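## Task

Fetch the water bottle standing in the back row (behind the front items) on the second level of the supply shelving, counting the lowest level as one, and put it upright in the cart's top tray. Everything else on that level must still be on it afterward, each upright and none resting on another. The robot must not tip over or finish leaning. At the end, release the bottle and pull the robot away; anything that stays put only because the robot is holding it does not count.

## Robot and tools

ROBOT. A Hello Robot Stretch 3 with a single arm. It has a two-wheel base (0.33 m long, 0.34 m wide), a lift that runs up a mast, and an arm that telescopes out to the robot's right side. The wrist has yaw, pitch and roll, and there is a gripper. The base cannot move sideways, so the gripper is carried forward or back by driving the base. A turn on the spot pivots 0.05 m behind the front edge. With the arm pulled in and the wrist folded, a turn sweeps a 0.28 m radius; an unfolded, level wrist reaches past that. Loose objects may sometimes get nudged by an outside push.

FRAMES. Base frame: origin on the floor between the drive wheels, x forward, y left, z up. hand_pose is reported in this frame, at the point where the closed fingertips meet. Odometry frame is the base frame as it was at scene start. Heading is positive to the left, range -3.142 to 3.142.

TOOL execute_actions. Argument actions: a list that runs in order (an empty list just returns the current state and images). Each action is {"robot": ..., "steps": n, "until": ...}. steps is 1 to 450 control steps at 30 per second (default 1); {"steps": n} alone only waits. robot holds one command, a list of up to 8 commands run one after another (items may also be {"pause_s": s}, s up to 15), or {"stop": true}, which brakes everything and clears the queue. A command may contain:
- base: exactly one key. translate_m is a straight-line offset in metres from where the base is when that command begins, positive forward, |d| at most 1. rotate_rad is an in-place turn offset in radians, positive counter-clockwise seen from above, |d| at most 3.2.
- joints: absolute targets, by name, for the one arm and head; unnamed joints keep their current target. lift_m 0 to 1.1 (arm height on mast, m). arm_m 0 to 0.52 (extension, m). wrist_yaw_rad -1.345 to 4.42 (0 along the arm, positive toward the front, 3.0 folded over the base). wrist_pitch_rad -1.57 to 0.451 (0 level, negative tips fingertips down). wrist_roll_rad -2.911 to 2.911 (0 fingers side by side and level). gripper_m -0.089 to 0.179 (larger is wider; the real fingertip gap is 0.007 m less near closed, 0.025 m less fully open, and zero below 0.007). head_pan_rad -3.953 to 1.73 (0 forward, positive left, -1.57 along the arm). head_tilt_rad -1.53 to 0.419 (negative down).
- contact_limits: {"arm_m": e}, motor effort percent 1 to 100 at which that arm motion halts; lower is gentler, too low stops immediately. It applies until the next arm_m command.
Motions in one command start together and keep going across later actions and while you think. A new command overrides at once and discards the rest of an older queue. If any number is out of range the whole call is rejected and nothing runs.
until ends an action early. {"robot": {"status": "ended"}} waits until nothing is moving and no queue is running. Fields can also be compared, e.g. {"lift_m": [">", 0.3]} or {"base_status": ["!=", "moving"]}; numbers compare at printed precision (three decimals, four for base values), so avoid "=" on readings. {"any": {"status": "ended"}} fires when the first motion or queue finishes.

SPEED. The base is fast (0.30 m/s, 1.9 rad/s) only with lift_m under 0.30, arm_m under 0.03 and wrist_yaw_rad over 2.54; otherwise 0.10 m/s and 0.63 rad/s.

GRIPPING. Close by sending gripper_m smaller than the object's width (smaller squeezes harder). Open by sending at least 0.02 more than where the pads made contact. Neither the reading nor "done" proves a grasp: check the wrist_camera. Over-squeezing trips a stall guard and things may slide; resend a different value.

SAFE WRIST MOTION. Fold or unfold the wrist only with lift_m 0.32 to 0.95, wrist_pitch_rad -0.4 and roll near 0; once folded the lift may go to 0.25. With yaw below -0.4 keep pitch at -0.5 or lower.

RESULTS. Each result gives one instant plus an image from head_camera, nav_camera and wrist_camera. base_status shows distance moved versus goal; joint_status per joint: moving, done, off_target (rested away from goal, may still push), contact_stop (lift or arm hit something and went slack), time_out, stopped, not_commanded, torque_fault (a wrist servo shut off about 10 s; limp, its goals refused). queue: idle, running, done, dropped, stopped; queue_left counts commands not started. Lines starting refused:, dropped:, replaced: explain rejected goals or how a motion ended. robot.on_its_own reports goals the robot changed, slack or off joints, and base_tilt lean. Also given: measured_speeds, motor_effort (% with peak in brackets; biased and noisy), base_odometry, turned_by_wheels/imu, base_tilt (degrees), lidar_m (12 sectors of 30 degrees counter-clockwise from straight ahead, plane 0.17 m high, blind to clear items), wrist_depth_mm and head_depth_mm (7x7 grids of depth in mm).

TOOL zoom_image. camera: head_camera, nav_camera or wrist_camera; region [x0, y0, x1, y1] in pixels of that camera's latest image, origin top-left, at most 504 by 504.

TOOL finished_scene. scene: the current scene's number. Ends it for good and reports success; the next task appears in its result. Before calling, wait until every motion has ended and the bottle is released and free.

AVOID. Pushing the arm into something rigid with the gripper higher than about 0.45 m can tip the robot, more so with a raised contact limit or a repeated push after a contact_stop. Do not drive while the gripper holds, hooks or presses on a fixed object. If the base catches furniture (worst when reversing), undo the last move in small steps; if tilt appears, free the gripper, and lower lift_m to about 0.2 if still tipped. Avoid dropping, slamming, knocking over or stacking shelf items, and long hard wrist pushes that cause torque faults.

Each tool is called after "Request:" as name([rows], argument=value, ...), one row to a line, values as JSON.

## Session

Request:
execute_actions(actions=[])

Scene clock: 0.00 s.
robot.base_odometry: x=+0.000 y=+0.000 heading=+0.000 (m, m, rad; robot's odometry frame)
robot.turned_by_wheels: +0.000 (rad since the last result)
robot.turned_by_imu: +0.000 (rad since the last result)
robot.base_tilt: forward=+0.6 right=-0.4 (deg)
robot.lidar_m: 1.51 1.72 1.92 1.77 2.29 1.94 1.51 1.80 1.95 2.18 2.21 1.61
robot.head_depth_mm: 1940 2030 2002 2009 2005 2009 2003 / 1946 2010 1976 1990 1970 1850 1793 / 1916 1973 1948 1963 1935 1846 1782 / 1883 1925 1900 1919 1909 1819 1800 / 1874 1891 1881 1906 1874 1876 1887 / 1839 1853 1854 1872 1867 1855 1865 / 1833 1846 1822 1826 1816 1822 1822
robot.base_status: not_commanded
robot.joint_positions: lift_m=+0.536 arm_m=-0.001 wrist_yaw_rad=+3.006 wrist_pitch_rad=-0.528 wrist_roll_rad=-0.003 gripper_m=+0.037 head_pan_rad=-0.011 head_tilt_rad=-0.005
robot.joint_goals: lift_m=+0.536 arm_m=-0.001 wrist_yaw_rad=+3.006 wrist_pitch_rad=-0.528 wrist_roll_rad=-0.003 gripper_m=+0.037 head_pan_rad=-0.011 head_tilt_rad=-0.005
robot.joint_status: lift_m=not_commanded arm_m=not_commanded wrist_yaw_rad=not_commanded wrist_pitch_rad=not_commanded wrist_roll_rad=not_commanded gripper_m=not_commanded head_pan_rad=not_commanded head_tilt_rad=not_commanded
robot.measured_speeds: translate_m=+0.000 rotate_rad=+0.000 lift_m=+0.000 arm_m=+0.000 wrist_yaw_rad=+0.000 wrist_pitch_rad=+0.000 wrist_roll_rad=+0.000 head_pan_rad=+0.000 head_tilt_rad=+0.000
robot: refusals=0 queue=idle queue_left=0
robot.motor_effort: left_wheel=+0 right_wheel=+0 lift_m=+41 arm_m=+0 wrist_yaw_rad=+0 wrist_pitch_rad=+6 wrist_roll_rad=+0 gripper_m=+0 head_pan_rad=+2 head_tilt_rad=+2 (%)
robot.hand_pose: x=+0.0071 y=+0.0629 z=+0.5246 quat_wxyz=(+0.230, +0.692, +0.138, +0.670) (m; robot's base frame)
robot.wrist_depth_mm: - - - - - - - / - - - - - - - / - - - - - - - / - - - - - - - / 907 909 - 883 915 895 901 / 772 755 - 765 - 756 774 / 676 652 - 663 655 665 675
pictures: head_camera (sideways: a quarter turn clockwise sets it upright), nav_camera (sideways: a quarter turn counterclockwise sets it upright), wrist_camera
Images, in order (width x height): head_camera 896x504, nav_camera 672x504, wrist_camera 644x364.

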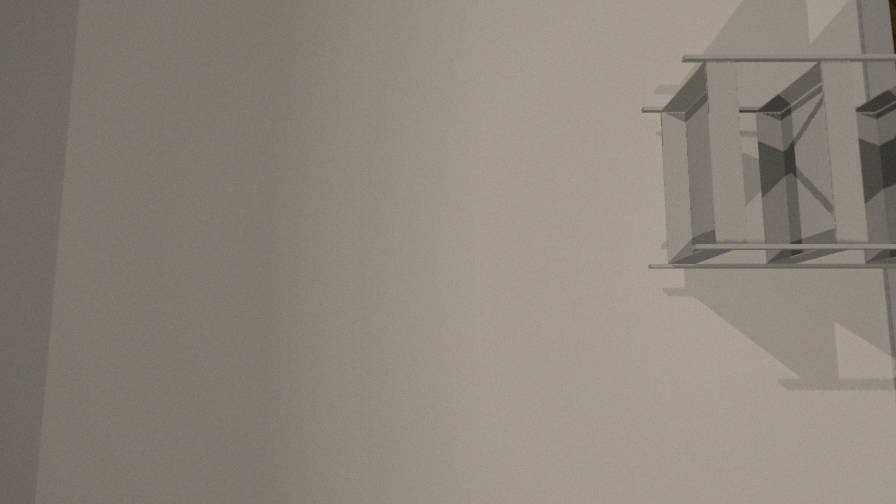

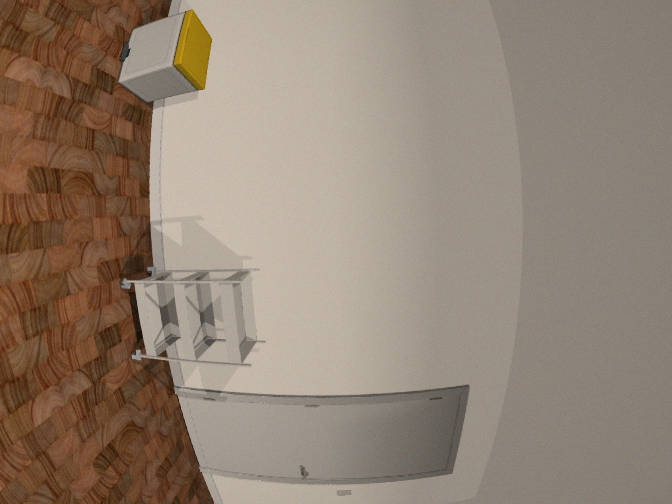

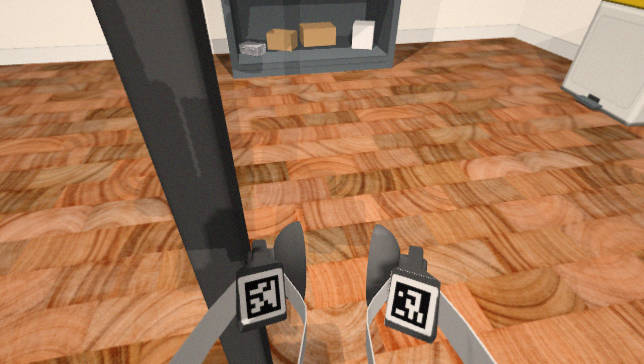

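Request:
execute_actions([
  {"robot":{"joints":{"head_pan_rad":1.45,"head_tilt_rad":-0.4,"lift_m":0.27}},"steps":450,"until":{"robot":{"status":"ended"}}},
])

Scene clock: 3.27 s.
robot.base_odometry: x=+0.000 y=+0.000 heading=+0.000 (m, m, rad; robot's odometry frame)
robot.turned_by_wheels: +0.000 (rad since the last result)
robot.turned_by_imu: +0.001 (rad since the last result)
robot.base_tilt: forward=+0.7 right=-0.3 (deg)
robot.lidar_m: 1.51 1.73 1.93 1.77 2.29 1.94 1.51 1.80 1.95 2.18 2.20 1.61
robot.head_depth_mm: 2180 2325 2529 2739 2362 1790 1448 / 2104 2268 2446 2654 2371 1801 1446 / 1738 1893 2004 2217 2203 1779 1432 / 1931 2141 2250 2141 2214 1774 1432 / 1908 2093 2235 2317 2222 1776 1421 / 1848 2017 2157 1913 2191 1772 1423 / 1819 1952 1967 2004 2107 1763 1429
robot.base_status: not_commanded
robot.joint_positions: lift_m=+0.271 arm_m=-0.001 wrist_yaw_rad=+3.006 wrist_pitch_rad=-0.528 wrist_roll_rad=-0.003 gripper_m=+0.037 head_pan_rad=+1.443 head_tilt_rad=-0.395
robot.joint_goals: lift_m=+0.270 arm_m=-0.001 wrist_yaw_rad=+3.006 wrist_pitch_rad=-0.528 wrist_roll_rad=-0.003 gripper_m=+0.037 head_pan_rad=+1.450 head_tilt_rad=-0.400
robot.joint_status: lift_m=done arm_m=not_commanded wrist_yaw_rad=not_commanded wrist_pitch_rad=not_commanded wrist_roll_rad=not_commanded gripper_m=not_commanded head_pan_rad=done head_tilt_rad=done
robot.measured_speeds: translate_m=+0.000 rotate_rad=+0.000 lift_m=+0.000 arm_m=+0.000 wrist_yaw_rad=+0.000 wrist_pitch_rad=+0.000 wrist_roll_rad=+0.000 head_pan_rad=+0.000 head_tilt_rad=+0.000
robot: refusals=0 queue=done queue_left=0
robot.motor_effort: left_wheel=+0(0) right_wheel=+1(0) lift_m=+18(42) arm_m=+0(0) wrist_yaw_rad=+0(0) wrist_pitch_rad=+6(6) wrist_roll_rad=+0(0) gripper_m=+0(0) head_pan_rad=+4(48) head_tilt_rad=-1(22) (%)
robot.hand_pose: x=+0.0071 y=+0.0629 z=+0.2594 quat_wxyz=(+0.230, +0.692, +0.138, +0.670) (m; robot's base frame)
robot.wrist_depth_mm: - - - - - - - / - - - - - - - / 793 804 810 808 813 811 813 / 629 646 642 639 649 638 637 / 528 536 - 554 547 539 539 / 467 - - - - 457 457 / - - - - 391 395 398
pictures: head_camera (sideways: a quarter turn clockwise sets it upright), nav_camera (sideways: a quarter turn counterclockwise sets it upright), wrist_camera
Images, in order (width x height): head_camera 896x504, nav_camera 672x504, wrist_camera 644x364.

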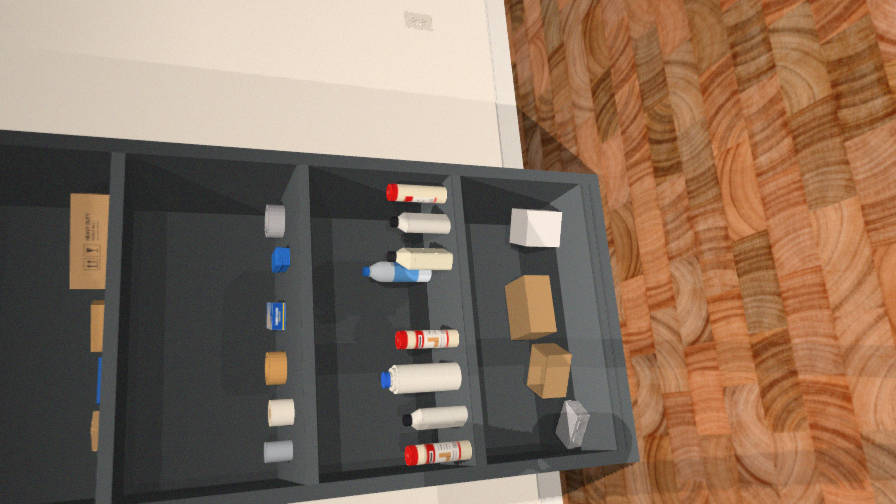

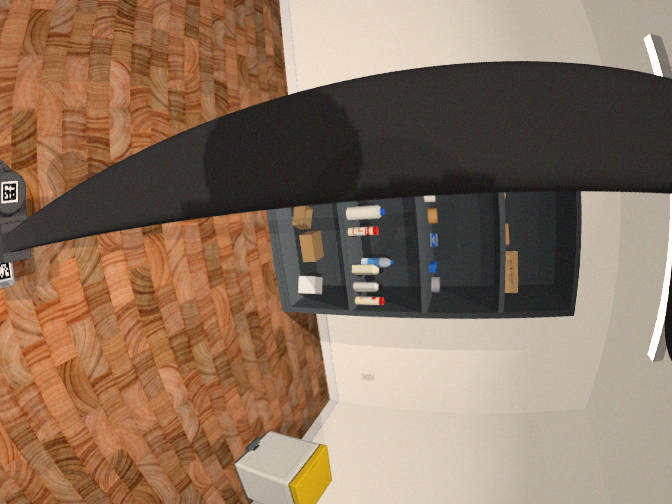

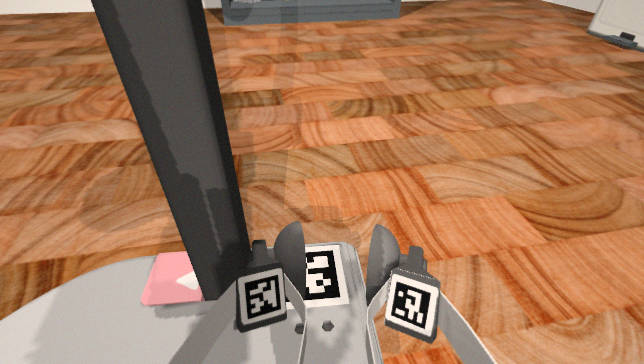

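Request:
execute_actions([
  {"robot":[{"base":{"rotate_rad":1.4}},{"base":{"translate_m":1}},{"base":{"translate_m":0.25}},{"base":{"rotate_rad":1.84},"joints":{"head_pan_rad":-1.57,"head_tilt_rad":-0.75}},{"joints":{"lift_m":0.7,"wrist_pitch_rad":-0.4}}],"steps":450,"until":{"robot":{"status":"ended"}}},
  {"steps":200,"until":{"robot":{"status":"ended"}}},
])

Scene clock: 20.27 s.
robot.base_odometry: x=+0.213 y=+1.232 heading=-3.043 (m, m, rad; robot's odometry frame)
robot.turned_by_wheels: +3.240 (rad since the last result)
robot.turned_by_imu: +3.233 (rad since the last result)
robot.base_tilt: forward=+0.6 right=-0.4 (deg)
robot.lidar_m: 2.15 2.01 2.85 3.35 1.84 1.66 1.15 1.51 0.70 0.82 0.71 1.48
robot.head_depth_mm: 885 748 649 1063 945 1206 1224 / 884 707 643 1137 945 1267 1226 / 877 773 638 1012 932 1276 1234 / 879 748 634 1124 954 1261 1230 / 875 758 630 1113 917 1263 1221 / 859 742 626 1076 918 1266 1175 / 867 710 622 1072 913 1252 1163
robot.base_status: done (rotate_rad +1.8398 of +1.8400)
robot.joint_positions: lift_m=+0.699 arm_m=-0.001 wrist_yaw_rad=+3.006 wrist_pitch_rad=-0.423 wrist_roll_rad=-0.003 gripper_m=+0.037 head_pan_rad=-1.563 head_tilt_rad=-0.741
robot.joint_goals: lift_m=+0.700 arm_m=-0.001 wrist_yaw_rad=+3.006 wrist_pitch_rad=-0.400 wrist_roll_rad=-0.003 gripper_m=+0.037 head_pan_rad=-1.570 head_tilt_rad=-0.750
robot.joint_status: lift_m=done arm_m=not_commanded wrist_yaw_rad=not_commanded wrist_pitch_rad=done wrist_roll_rad=not_commanded gripper_m=not_commanded head_pan_rad=done head_tilt_rad=done
robot.measured_speeds: translate_m=+0.000 rotate_rad=+0.000 lift_m=+0.000 arm_m=+0.000 wrist_yaw_rad=+0.000 wrist_pitch_rad=+0.000 wrist_roll_rad=+0.000 head_pan_rad=+0.000 head_tilt_rad=+0.000
robot: refusals=0 queue=done queue_left=0
robot.motor_effort: left_wheel=-3(7) right_wheel=+4(9) lift_m=+58(63) arm_m=+0(0) wrist_yaw_rad=+0(0) wrist_pitch_rad=+10(13) wrist_roll_rad=+0(0) gripper_m=+1(0) head_pan_rad=-4(49) head_tilt_rad=-3(22) (%)
robot.hand_pose: x=+0.0090 y=+0.0773 z=+0.7110 quat_wxyz=(+0.195, +0.698, +0.102, +0.681) (m; robot's base frame)
robot.wrist_depth_mm: - - - - - - - / - - - - - - - / - - - - - - - / - - - - - - - / - - - - - - - / - - - - - - - / 886 898 - 881 870 908 920
pictures: head_camera (sideways: a quarter turn clockwise sets it upright), nav_camera (sideways: a quarter turn counterclockwise sets it upright), wrist_camera
Images, in order (width x height): head_camera 896x504, nav_camera 672x504, wrist_camera 644x364.

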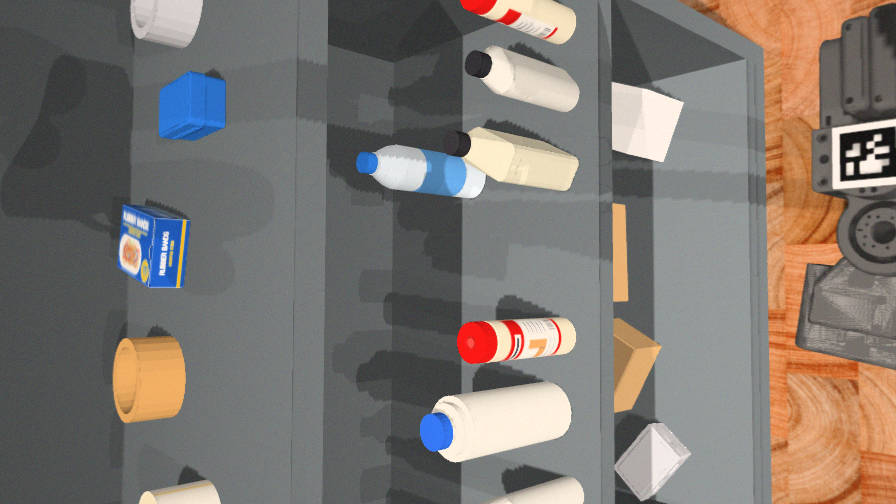

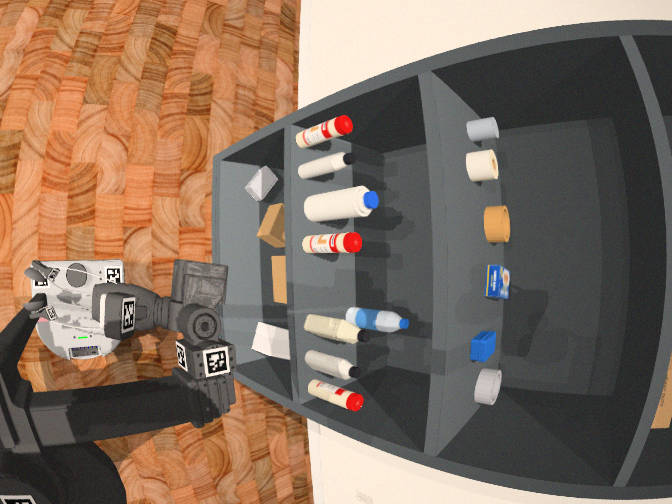

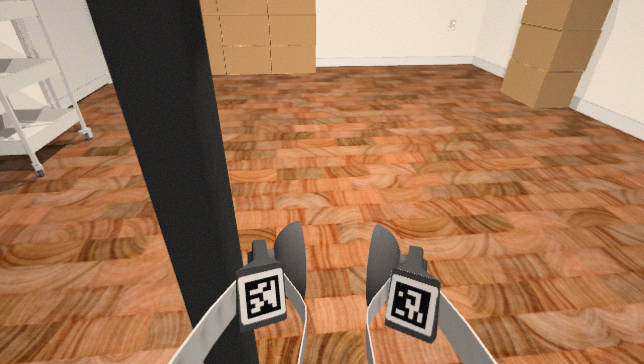

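Request:
execute_actions([
  {"robot":{"base":{"translate_m":-0.06},"joints":{"wrist_yaw_rad":0,"gripper_m":0.12}},"steps":450,"until":{"robot":{"status":"ended"}}},
])

Scene clock: 23.10 s.
robot.base_odometry: x=+0.272 y=+1.238 heading=-3.043 (m, m, rad; robot's odometry frame)
robot.turned_by_wheels: +0.000 (rad since the last result)
robot.turned_by_imu: +0.000 (rad since the last result)
robot.base_tilt: forward=+0.7 right=-0.3 (deg)
robot.lidar_m: 2.21 2.06 2.90 3.35 1.81 1.59 1.09 1.52 0.67 0.76 0.75 1.48
robot.head_depth_mm: 872 747 650 899 923 1311 1223 / 880 752 645 1135 936 1252 1229 / 879 706 640 1030 939 1267 - / 879 763 636 1096 951 1321 - / 873 753 631 1116 945 1242 1177 / 857 750 624 1116 915 1255 1172 / 857 743 622 848 912 1247 1166
robot.base_status: done (translate_m -0.0600 of -0.0600)
robot.joint_positions: lift_m=+0.699 arm_m=-0.001 wrist_yaw_rad=+0.002 wrist_pitch_rad=-0.423 wrist_roll_rad=-0.003 gripper_m=+0.120 head_pan_rad=-1.563 head_tilt_rad=-0.741
robot.joint_goals: lift_m=+0.700 arm_m=-0.001 wrist_yaw_rad=+0.000 wrist_pitch_rad=-0.400 wrist_roll_rad=-0.003 gripper_m=+0.120 head_pan_rad=-1.570 head_tilt_rad=-0.750
robot.joint_status: lift_m=done arm_m=not_commanded wrist_yaw_rad=done wrist_pitch_rad=done wrist_roll_rad=not_commanded gripper_m=done head_pan_rad=done head_tilt_rad=done
robot.measured_speeds: translate_m=+0.000 rotate_rad=+0.000 lift_m=+0.000 arm_m=+0.000 wrist_yaw_rad=+0.000 wrist_pitch_rad=+0.000 wrist_roll_rad=+0.000 head_pan_rad=+0.000 head_tilt_rad=+0.000
robot: refusals=0 queue=done queue_left=0
robot.motor_effort: left_wheel=-3(6) right_wheel=+3(3) lift_m=+57(58) arm_m=+0(0) wrist_yaw_rad=-1(1) wrist_pitch_rad=+11(10) wrist_roll_rad=+0(0) gripper_m=+0(94) head_pan_rad=-3(3) head_tilt_rad=-4(4) (%)
robot.hand_pose: x=-0.0211 y=-0.3683 z=+0.7110 quat_wxyz=(+0.693, +0.149, -0.690, -0.148) (m; robot's base frame)
robot.wrist_depth_mm: 622 729 721 711 693 613 402 / 608 403 769 774 747 599 391 / 440 422 668 756 451 405 380 / 457 465 513 565 448 436 395 / 454 448 455 447 456 453 432 / 624 801 929 875 838 - 964 / 630 791 826 809 794 693 909
pictures: head_camera (sideways: a quarter turn clockwise sets it upright), nav_camera (sideways: a quarter turn counterclockwise sets it upright), wrist_camera
Images, in order (width x height): head_camera 896x504, nav_camera 672x504, wrist_camera 644x364.

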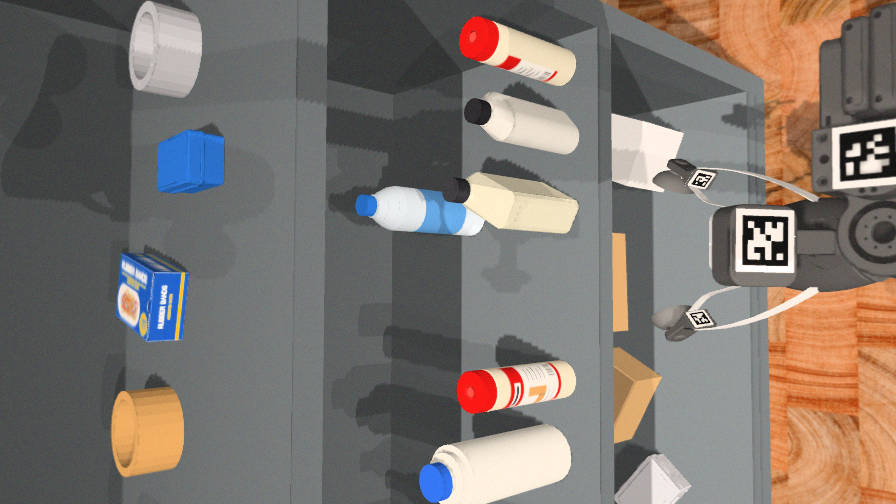

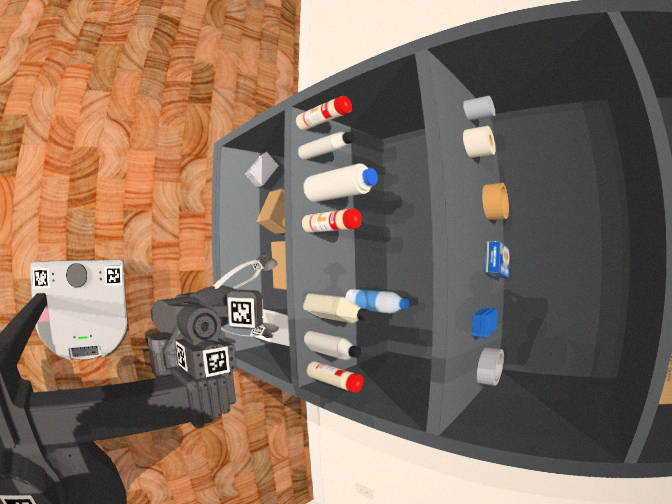

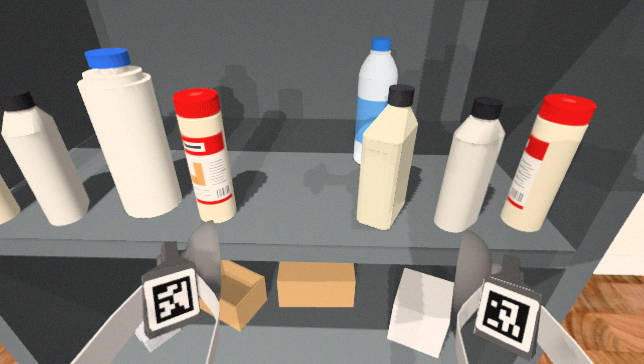

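Request:
execute_actions([
  {"robot":[{"base":{"translate_m":-0.06},"joints":{"wrist_pitch_rad":0,"lift_m":0.52,"gripper_m":0.1}},{"joints":{"arm_m":0.11}}],"steps":450,"until":{"robot":{"status":"ended"}}},
])

Scene clock: 27.70 s.
robot.base_odometry: x=+0.332 y=+1.244 heading=-3.043 (m, m, rad; robot's odometry frame)
robot.turned_by_wheels: +0.000 (rad since the last result)
robot.turned_by_imu: +0.001 (rad since the last result)
robot.base_tilt: forward=+0.6 right=-0.3 (deg)
robot.lidar_m: 2.27 2.11 2.93 3.34 1.79 1.05 1.03 1.51 0.64 0.74 0.79 0.80
robot.head_depth_mm: 794 744 650 790 937 1369 1190 / 884 742 644 1038 942 1212 1208 / 882 735 640 1130 933 1278 - / 878 729 634 995 935 1322 1133 / 864 756 630 1121 947 1267 1177 / 872 751 625 1110 918 1258 1168 / 858 740 620 1106 909 1260 1166
robot.base_status: done (translate_m -0.0600 of -0.0600)
robot.joint_positions: lift_m=+0.521 arm_m=+0.110 wrist_yaw_rad=+0.001 wrist_pitch_rad=-0.026 wrist_roll_rad=-0.003 gripper_m=+0.100 head_pan_rad=-1.563 head_tilt_rad=-0.741
robot.joint_goals: lift_m=+0.520 arm_m=+0.110 wrist_yaw_rad=+0.000 wrist_pitch_rad=+0.000 wrist_roll_rad=-0.003 gripper_m=+0.100 head_pan_rad=-1.570 head_tilt_rad=-0.750
robot.joint_status: lift_m=done arm_m=done wrist_yaw_rad=done wrist_pitch_rad=done wrist_roll_rad=not_commanded gripper_m=done head_pan_rad=done head_tilt_rad=done
robot.measured_speeds: translate_m=+0.000 rotate_rad=+0.000 lift_m=+0.000 arm_m=+0.000 wrist_yaw_rad=+0.000 wrist_pitch_rad=+0.000 wrist_roll_rad=+0.000 head_pan_rad=+0.000 head_tilt_rad=+0.000
robot: refusals=0 queue=done queue_left=0
robot.motor_effort: left_wheel=-3(6) right_wheel=+3(2) lift_m=+17(60) arm_m=+3(4) wrist_yaw_rad=-1(1) wrist_pitch_rad=+12(13) wrist_roll_rad=+0(0) gripper_m=+0(84) head_pan_rad=-4(4) head_tilt_rad=-4(4) (%)
robot.hand_pose: x=-0.0212 y=-0.5102 z=+0.6286 quat_wxyz=(+0.708, +0.010, -0.706, -0.009) (m; robot's base frame)
robot.wrist_depth_mm: 649 644 646 649 640 490 322 / 661 659 656 651 652 485 321 / 264 677 654 447 675 419 264 / 270 693 674 266 692 273 259 / 276 446 545 274 473 289 267 / 284 309 339 283 324 338 276 / 247 250 252 256 258 248 268
pictures: head_camera (sideways: a quarter turn clockwise sets it upright), nav_camera (sideways: a quarter turn counterclockwise sets it upright), wrist_camera
Images, in order (width x height): head_camera 896x504, nav_camera 672x504, wrist_camera 644x364.

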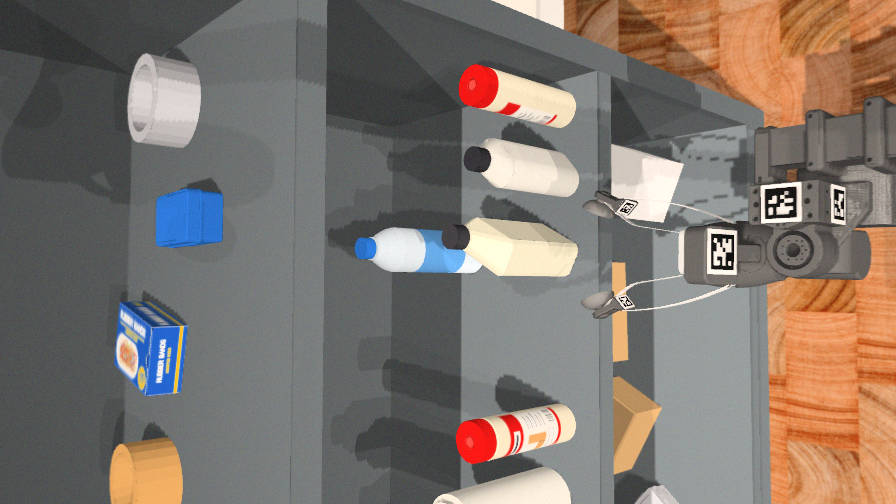

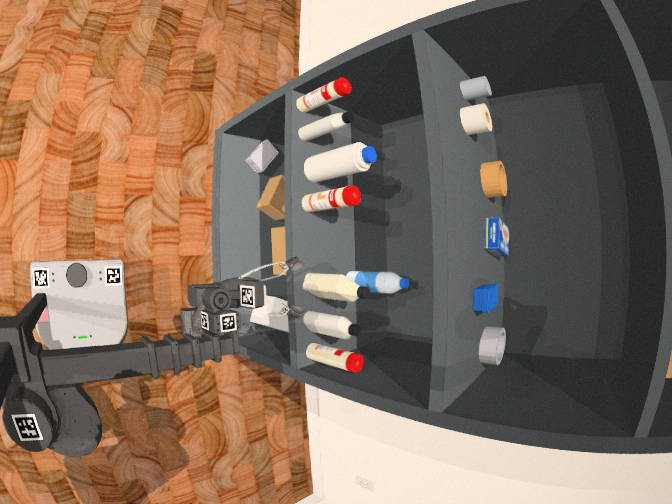

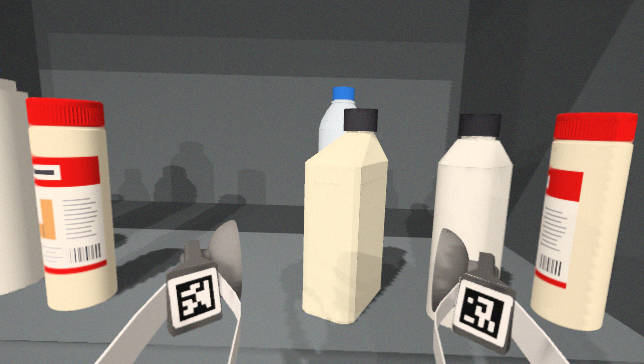

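Request:
execute_actions([
  {"robot":{"base":{"translate_m":-0.009},"joints":{"lift_m":0.5,"arm_m":0.22}},"steps":450,"until":{"robot":{"status":"ended"}}},
])

Scene clock: 29.80 s.
robot.base_odometry: x=+0.341 y=+1.244 heading=-3.043 (m, m, rad; robot's odometry frame)
robot.turned_by_wheels: +0.000 (rad since the last result)
robot.turned_by_imu: +0.000 (rad since the last result)
robot.base_tilt: forward=+0.7 right=-0.4 (deg)
robot.lidar_m: 2.28 2.13 2.94 3.35 1.80 1.04 1.02 1.51 0.64 0.73 0.80 0.80
robot.head_depth_mm: 768 723 650 774 1491 1363 1185 / 888 743 642 1048 934 1184 1183 / 881 773 641 1131 928 - 1181 / 875 704 635 982 907 - 1179 / 868 755 629 1119 952 1269 1176 / 873 751 625 1111 925 1262 1162 / 857 744 622 1107 909 1260 1168
robot.base_status: done (translate_m -0.0090 of -0.0090)
robot.joint_positions: lift_m=+0.501 arm_m=+0.220 wrist_yaw_rad=+0.001 wrist_pitch_rad=-0.025 wrist_roll_rad=-0.003 gripper_m=+0.100 head_pan_rad=-1.563 head_tilt_rad=-0.741
robot.joint_goals: lift_m=+0.500 arm_m=+0.220 wrist_yaw_rad=+0.000 wrist_pitch_rad=+0.000 wrist_roll_rad=-0.003 gripper_m=+0.100 head_pan_rad=-1.570 head_tilt_rad=-0.750
robot.joint_status: lift_m=done arm_m=done wrist_yaw_rad=done wrist_pitch_rad=done wrist_roll_rad=not_commanded gripper_m=done head_pan_rad=done head_tilt_rad=done
robot.measured_speeds: translate_m=+0.000 rotate_rad=+0.000 lift_m=+0.000 arm_m=+0.000 wrist_yaw_rad=+0.000 wrist_pitch_rad=+0.000 wrist_roll_rad=+0.000 head_pan_rad=+0.000 head_tilt_rad=+0.000
robot: refusals=0 queue=done queue_left=0
robot.motor_effort: left_wheel=-3(6) right_wheel=+3(3) lift_m=+18(19) arm_m=+3(1) wrist_yaw_rad=+0(0) wrist_pitch_rad=+12(12) wrist_roll_rad=+0(0) gripper_m=+0(0) head_pan_rad=-3(3) head_tilt_rad=-3(3) (%)
robot.hand_pose: x=-0.0213 y=-0.6202 z=+0.6087 quat_wxyz=(+0.708, +0.010, -0.706, -0.009) (m; robot's base frame)
robot.wrist_depth_mm: 542 544 540 536 534 473 311 / 566 557 547 541 551 474 154 / 570 559 557 160 552 166 150 / 580 576 578 149 562 156 145 / 418 425 472 153 412 156 159 / 285 288 294 158 267 151 266 / 217 218 221 162 215 161 196
pictures: head_camera (sideways: a quarter turn clockwise sets it upright), nav_camera (sideways: a quarter turn counterclockwise sets it upright), wrist_camera
Images, in order (width x height): head_camera 896x504, nav_camera 672x504, wrist_camera 644x364.

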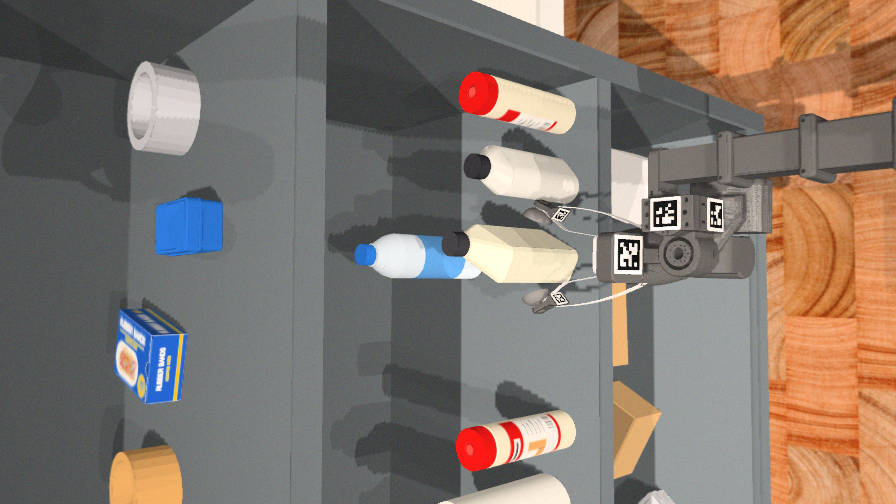

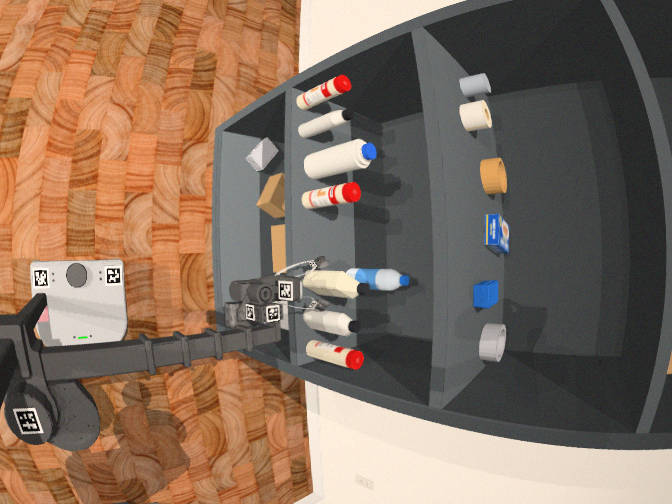

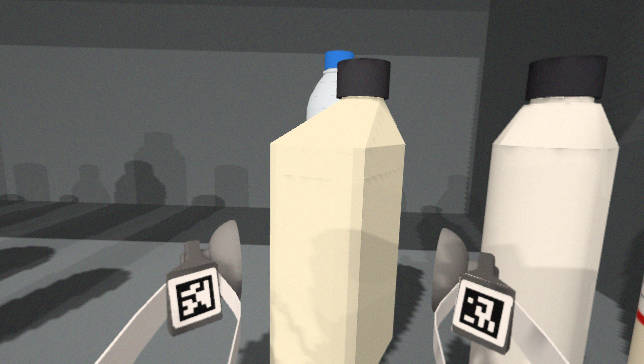

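Request:
execute_actions([
  {"robot":[{"joints":{"arm_m":0.255,"gripper_m":0.09}},{"joints":{"gripper_m":-0.01}},{"joints":{"lift_m":0.52}},{"base":{"translate_m":0.145}}],"steps":450,"until":{"robot":{"status":"ended"}}},
])

Scene clock: 35.70 s.
robot.base_odometry: x=+0.197 y=+1.230 heading=-3.043 (m, m, rad; robot's odometry frame)
robot.turned_by_wheels: +0.000 (rad since the last result)
robot.turned_by_imu: +0.001 (rad since the last result)
robot.base_tilt: forward=+0.7 right=-0.3 (deg)
robot.lidar_m: 2.14 1.99 2.84 3.35 1.86 1.67 1.17 1.51 0.71 0.82 0.71 1.48
robot.head_depth_mm: 890 759 650 1096 940 1219 1190 / 885 713 645 1137 962 1278 1194 / 879 770 641 1045 957 - 1181 / 878 755 637 1107 913 1233 1181 / 872 749 631 1119 921 1271 1181 / 859 743 626 1018 913 1255 1169 / 869 688 620 1106 907 1259 1163
robot.base_status: done (translate_m +0.1450 of +0.1450)
robot.joint_positions: lift_m=+0.519 arm_m=+0.255 wrist_yaw_rad=+0.001 wrist_pitch_rad=-0.025 wrist_roll_rad=-0.003 gripper_m=+0.004 head_pan_rad=-1.563 head_tilt_rad=-0.741
robot.joint_goals: lift_m=+0.520 arm_m=+0.255 wrist_yaw_rad=+0.000 wrist_pitch_rad=+0.000 wrist_roll_rad=-0.003 gripper_m=+0.003 head_pan_rad=-1.570 head_tilt_rad=-0.750
robot.joint_status: lift_m=done arm_m=done wrist_yaw_rad=done wrist_pitch_rad=done wrist_roll_rad=not_commanded gripper_m=done head_pan_rad=done head_tilt_rad=done
robot.measured_speeds: translate_m=+0.000 rotate_rad=+0.000 lift_m=+0.000 arm_m=+0.000 wrist_yaw_rad=+0.000 wrist_pitch_rad=+0.000 wrist_roll_rad=+0.000 head_pan_rad=+0.000 head_tilt_rad=+0.000
robot: refusals=0 queue=done queue_left=0
robot.on_its_own: gripper_m is held at +0.003, not at your -0.010, by its stall guard, which is not easing now
robot.motor_effort: left_wheel=-2(4) right_wheel=+3(7) lift_m=+58(61) arm_m=+3(1) wrist_yaw_rad=+0(1) wrist_pitch_rad=+12(12) wrist_roll_rad=+0(0) gripper_m=-23(100) head_pan_rad=-3(3) head_tilt_rad=-4(2) (%)
robot.hand_pose: x=-0.0213 y=-0.6552 z=+0.6275 quat_wxyz=(+0.708, +0.010, -0.706, -0.009) (m; robot's base frame)
robot.wrist_depth_mm: 503 501 499 503 496 489 484 / 110 121 511 503 508 499 491 / 112 119 524 126 516 290 489 / 114 121 540 114 317 293 485 / 117 123 490 116 315 303 459 / 121 125 154 119 116 307 354 / 127 126 239 122 232 262 263
pictures: head_camera (sideways: a quarter turn clockwise sets it upright), nav_camera (sideways: a quarter turn counterclockwise sets it upright), wrist_camera
Images, in order (width x height): head_camera 896x504, nav_camera 672x504, wrist_camera 644x364.

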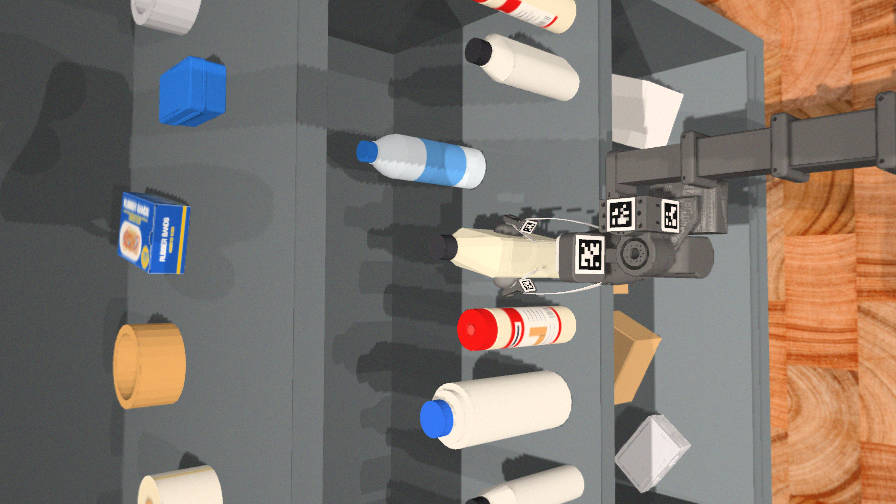

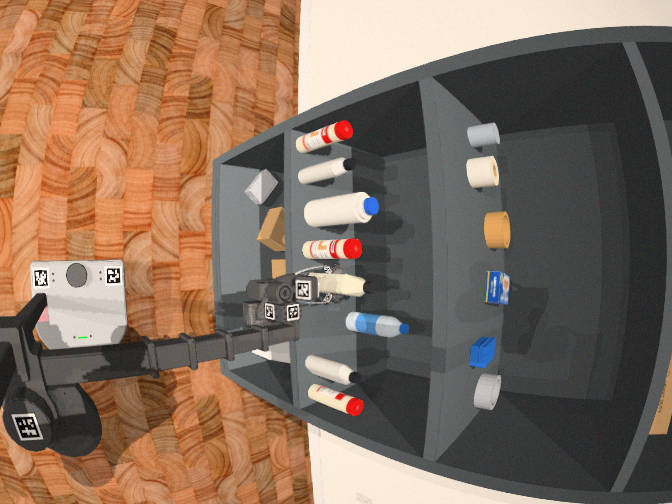

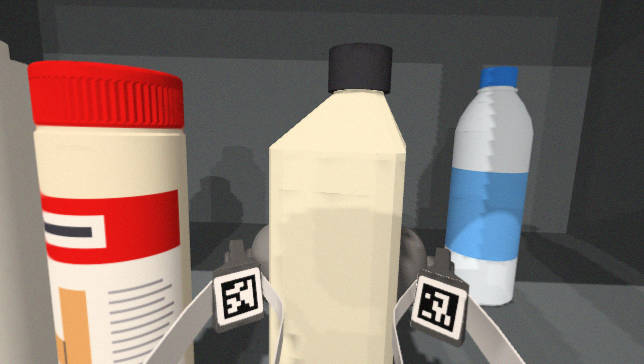

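Request:
execute_actions([
  {"robot":[{"joints":{"lift_m":0.5}},{"joints":{"gripper_m":0.085}},{"joints":{"arm_m":0.16}},{"base":{"translate_m":-0.115},"joints":{"lift_m":0.54,"wrist_yaw_rad":-0.12,"gripper_m":0.095}},{"joints":{"arm_m":0.36}}],"steps":450,"until":{"robot":{"status":"ended"}}},
])

Scene clock: 44.53 s.
robot.base_odometry: x=+0.311 y=+1.241 heading=-3.043 (m, m, rad; robot's odometry frame)
robot.turned_by_wheels: +0.000 (rad since the last result)
robot.turned_by_imu: +0.002 (rad since the last result)
robot.base_tilt: forward=+0.7 right=-0.3 (deg)
robot.lidar_m: 2.25 2.10 2.92 3.34 1.78 1.07 1.05 1.51 0.65 0.74 0.78 0.80
robot.head_depth_mm: 847 753 649 844 917 1366 1186 / 884 741 643 1103 935 1198 1208 / 884 703 637 1135 - 1268 1180 / 880 760 636 1030 1371 1272 1175 / 864 750 629 1125 925 1261 1175 / 870 750 624 1115 918 1266 1175 / 857 732 620 1082 908 1257 1171
robot.base_status: done (translate_m -0.1150 of -0.1150)
robot.joint_positions: lift_m=+0.539 arm_m=+0.360 wrist_yaw_rad=-0.119 wrist_pitch_rad=-0.025 wrist_roll_rad=-0.003 gripper_m=+0.095 head_pan_rad=-1.563 head_tilt_rad=-0.741
robot.joint_goals: lift_m=+0.540 arm_m=+0.360 wrist_yaw_rad=-0.120 wrist_pitch_rad=+0.000 wrist_roll_rad=-0.003 gripper_m=+0.095 head_pan_rad=-1.570 head_tilt_rad=-0.750
robot.joint_status: lift_m=done arm_m=done wrist_yaw_rad=done wrist_pitch_rad=done wrist_roll_rad=not_commanded gripper_m=done head_pan_rad=done head_tilt_rad=done
robot.measured_speeds: translate_m=+0.000 rotate_rad=+0.000 lift_m=+0.000 arm_m=+0.000 wrist_yaw_rad=+0.000 wrist_pitch_rad=+0.000 wrist_roll_rad=+0.000 head_pan_rad=+0.000 head_tilt_rad=+0.000
robot: refusals=0 queue=done queue_left=0
robot.motor_effort: left_wheel=-2(6) right_wheel=+3(2) lift_m=+57(62) arm_m=+3(2) wrist_yaw_rad=-1(2) wrist_pitch_rad=+12(12) wrist_roll_rad=+0(0) gripper_m=+0(91) head_pan_rad=-4(5) head_tilt_rad=-3(3) (%)
robot.hand_pose: x=-0.0519 y=-0.7584 z=+0.6475 quat_wxyz=(+0.707, -0.033, -0.705, -0.051) (m; robot's base frame)
robot.wrist_depth_mm: 373 380 392 403 412 410 288 / 381 393 401 408 421 410 286 / 388 399 414 191 430 405 286 / 401 408 421 188 449 404 287 / 411 421 436 194 463 402 286 / 364 369 374 197 387 359 285 / 276 275 281 204 287 277 274
pictures: head_camera (sideways: a quarter turn clockwise sets it upright), nav_camera (sideways: a quarter turn counterclockwise sets it upright), wrist_camera
Images, in order (width x height): head_camera 896x504, nav_camera 672x504, wrist_camera 644x364.

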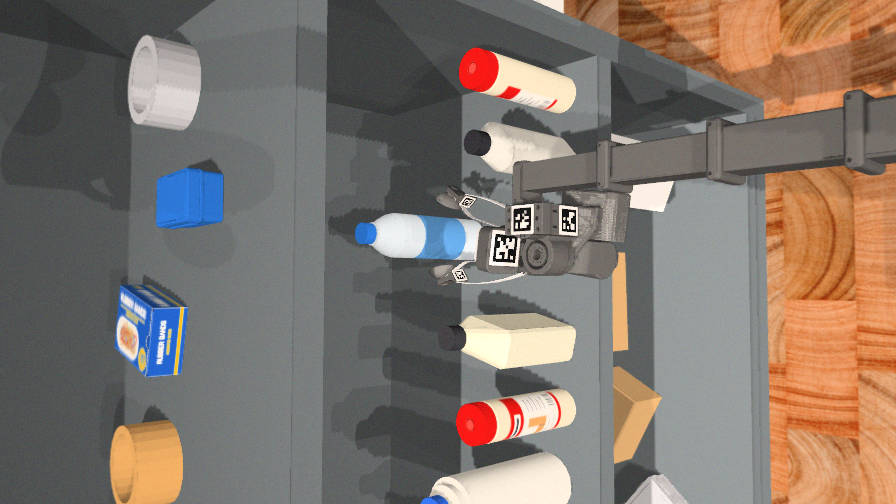

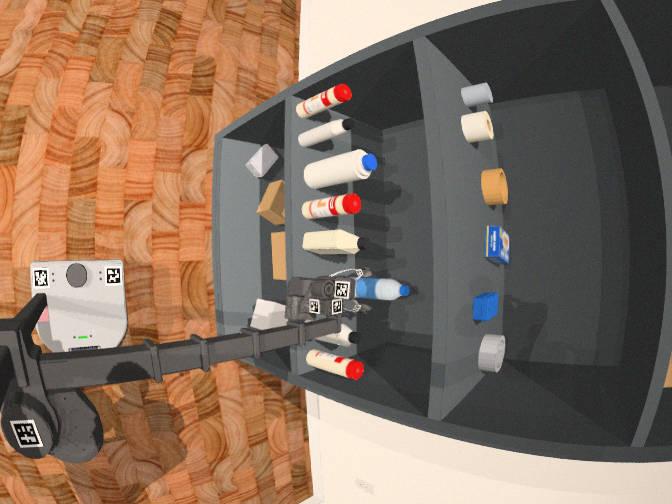

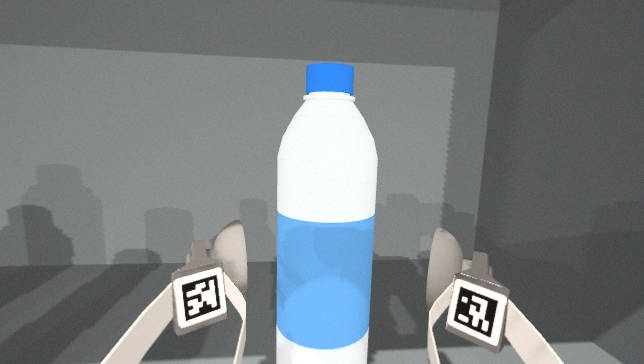

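Request:
execute_actions([
  {"robot":[{"joints":{"arm_m":0.435,"lift_m":0.55}},{"joints":{"gripper_m":0}},{"joints":{"lift_m":0.575}},{"base":{"translate_m":0.02}},{"joints":{"arm_m":0}}],"steps":450,"until":{"robot":{"status":"ended"}}},
])

Scene clock: 54.00 s.
robot.base_odometry: x=+0.291 y=+1.240 heading=-3.043 (m, m, rad; robot's odometry frame)
robot.turned_by_wheels: +0.000 (rad since the last result)
robot.turned_by_imu: +0.002 (rad since the last result)
robot.base_tilt: forward=+0.7 right=-0.3 (deg)
robot.lidar_m: 2.23 2.08 2.90 3.36 1.80 1.09 1.07 1.51 0.66 0.75 0.77 1.48
robot.head_depth_mm: 855 751 649 851 918 1340 1187 / 884 747 644 1096 939 1253 1186 / 878 702 641 1135 962 1244 1180 / 878 766 633 1123 980 679 - / 861 749 630 1122 923 1267 1173 / 874 752 625 1112 908 1262 1171 / 859 737 620 1046 914 1255 1169
robot.base_status: done (translate_m +0.0200 of +0.0200)
robot.joint_positions: lift_m=+0.574 arm_m=+0.000 wrist_yaw_rad=-0.120 wrist_pitch_rad=-0.066 wrist_roll_rad=-0.003 gripper_m=+0.011 head_pan_rad=-1.563 head_tilt_rad=-0.741
robot.joint_goals: lift_m=+0.575 arm_m=+0.000 wrist_yaw_rad=-0.120 wrist_pitch_rad=+0.000 wrist_roll_rad=-0.003 gripper_m=+0.010 head_pan_rad=-1.570 head_tilt_rad=-0.750
robot.joint_status: lift_m=done arm_m=done wrist_yaw_rad=done wrist_pitch_rad=done wrist_roll_rad=not_commanded gripper_m=done head_pan_rad=done head_tilt_rad=done
robot.measured_speeds: translate_m=+0.000 rotate_rad=+0.000 lift_m=+0.000 arm_m=+0.000 wrist_yaw_rad=+0.000 wrist_pitch_rad=+0.000 wrist_roll_rad=+0.000 head_pan_rad=+0.000 head_tilt_rad=+0.000
robot: refusals=0 queue=done queue_left=0
robot.on_its_own: gripper_m is held at +0.010, not at your +0.000, by its stall guard, which is not easing now
robot.motor_effort: left_wheel=-3(4) right_wheel=+3(6) lift_m=+62(63) arm_m=-2(5) wrist_yaw_rad=+0(4) wrist_pitch_rad=+31(33) wrist_roll_rad=+0(0) gripper_m=-23(100) head_pan_rad=-3(4) head_tilt_rad=-3(3) (%)
robot.hand_pose: x=-0.0519 y=-0.3975 z=+0.6718 quat_wxyz=(+0.705, -0.019, -0.705, -0.066) (m; robot's base frame)
robot.wrist_depth_mm: 698 700 721 738 709 447 342 / 705 730 734 118 699 449 356 / 379 742 771 115 636 416 895 / 376 368 397 108 123 396 921 / 385 380 381 107 118 414 970 / 375 377 364 110 114 402 988 / 341 351 824 113 383 411 -
pictures: head_camera (sideways: a quarter turn clockwise sets it upright), nav_camera (sideways: a quarter turn counterclockwise sets it upright), wrist_camera
Images, in order (width x height): head_camera 896x504, nav_camera 672x504, wrist_camera 644x364.

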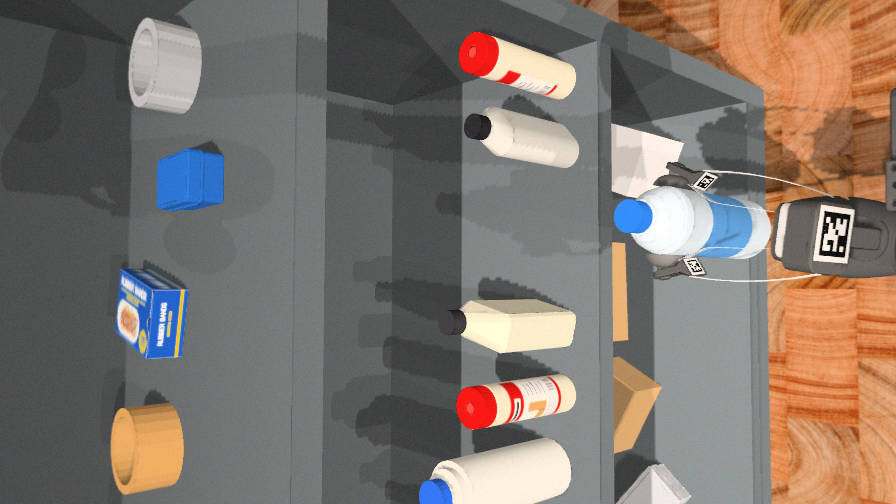

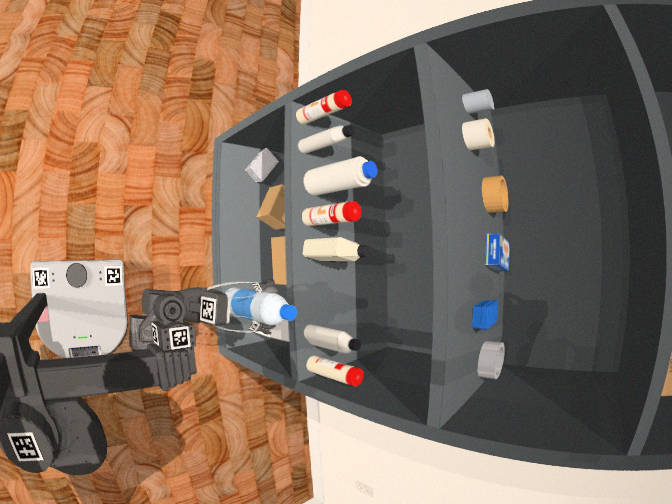

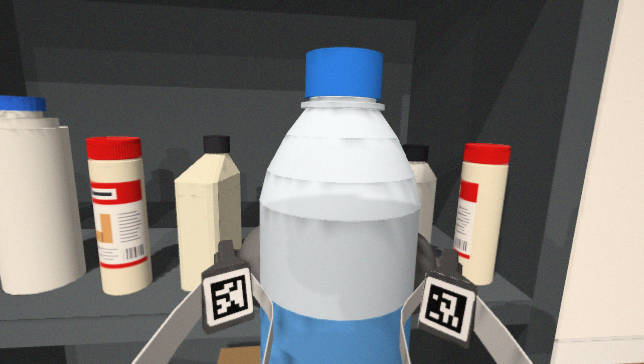

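Request:
execute_actions([
  {"robot":[{"base":{"rotate_rad":-1.23}},{"base":{"translate_m":-1},"joints":{"lift_m":0.8,"wrist_yaw_rad":0,"wrist_pitch_rad":0.04}},{"base":{"translate_m":-0.54}},{"base":{"rotate_rad":-0.51}},{"joints":{"arm_m":0.12}}],"steps":450,"until":{"robot":{"status":"ended"}}},
  {"steps":450,"until":{"robot":{"status":"ended"}}},
])

Scene clock: 68.50 s.
robot.base_odometry: x=+0.716 y=+0.334 heading=+2.010 (m, m, rad; robot's odometry frame)
robot.turned_by_wheels: -1.230 (rad since the last result)
robot.turned_by_imu: -1.226 (rad since the last result)
robot.base_tilt: forward=+0.7 right=-0.3 (deg)
robot.lidar_m: 1.67 2.41 2.25 2.26 2.72 2.43 2.11 0.90 1.15 1.13 0.97 1.51
robot.head_depth_mm: 984 1106 1237 1431 1564 1392 - / 1013 1133 1295 1483 1584 1397 - / 1047 1179 1340 1502 1554 1386 - / 1070 1212 1384 462 490 - - / 1112 1262 1445 1679 1581 1335 1174 / 1142 1299 1495 1476 1543 1345 1165 / 1185 1349 1488 1296 1432 1344 1166
robot.base_status: done (translate_m -1.0000 of -1.0000)
robot.joint_positions: lift_m=+0.799 arm_m=+0.000 wrist_yaw_rad=+0.000 wrist_pitch_rad=-0.035 wrist_roll_rad=-0.003 gripper_m=+0.011 head_pan_rad=-1.563 head_tilt_rad=-0.741
robot.joint_goals: lift_m=+0.800 arm_m=+0.000 wrist_yaw_rad=+0.000 wrist_pitch_rad=+0.040 wrist_roll_rad=-0.003 gripper_m=+0.010 head_pan_rad=-1.570 head_tilt_rad=-0.750
robot.joint_status: lift_m=done arm_m=done wrist_yaw_rad=done wrist_pitch_rad=off_target wrist_roll_rad=not_commanded gripper_m=done head_pan_rad=done head_tilt_rad=done
robot.measured_speeds: translate_m=+0.000 rotate_rad=+0.000 lift_m=+0.000 arm_m=+0.000 wrist_yaw_rad=+0.000 wrist_pitch_rad=+0.000 wrist_roll_rad=+0.000 head_pan_rad=+0.000 head_tilt_rad=+0.000
robot: refusals=0 queue=dropped queue_left=0
robot.on_its_own: gripper_m is held at +0.010, not at your +0.000, by its stall guard, which is not easing now; wrist_pitch_rad is at rest, and its effort (+35) is outside its rest range (-20 to +32)
robot.motor_effort: left_wheel=+3(5) right_wheel=-2(6) lift_m=+62(63) arm_m=-2(3) wrist_yaw_rad=+0(1) wrist_pitch_rad=+35(37) wrist_roll_rad=+0(0) gripper_m=-23(23) head_pan_rad=-3(3) head_tilt_rad=-3(3) (%)
robot.hand_pose: x=-0.0215 y=-0.4005 z=+0.9049 quat_wxyz=(+0.708, +0.012, -0.706, -0.013) (m; robot's base frame)
robot.wrist_depth_mm: - - - 962 887 822 735 / - - - 117 894 810 767 / - - - 115 890 843 779 / - - - 108 122 871 783 / - - - 107 118 875 818 / - - - 110 114 886 819 / - 830 - 113 939 891 825
pictures: head_camera (sideways: a quarter turn clockwise sets it upright), nav_camera (sideways: a quarter turn counterclockwise sets it upright), wrist_camera
dropped: robot: command 1 of its queue: wrist_pitch_rad: off_target
Images, in order (width x height): head_camera 896x504, nav_camera 672x504, wrist_camera 644x364.

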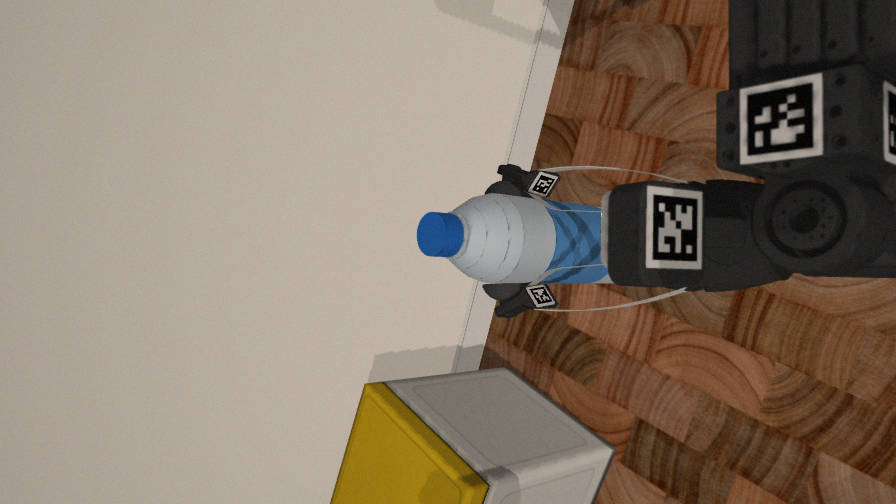

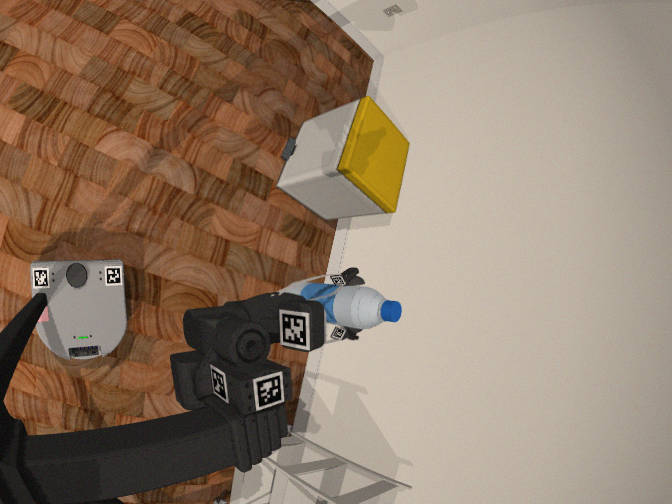

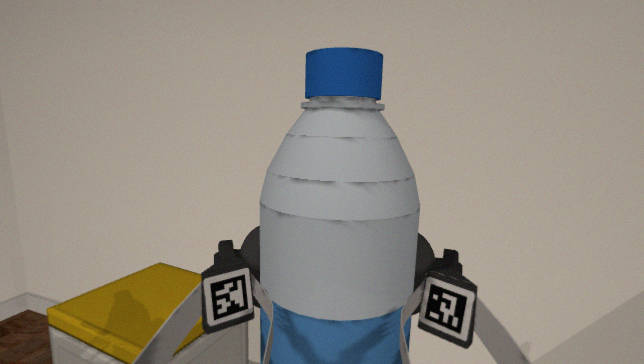

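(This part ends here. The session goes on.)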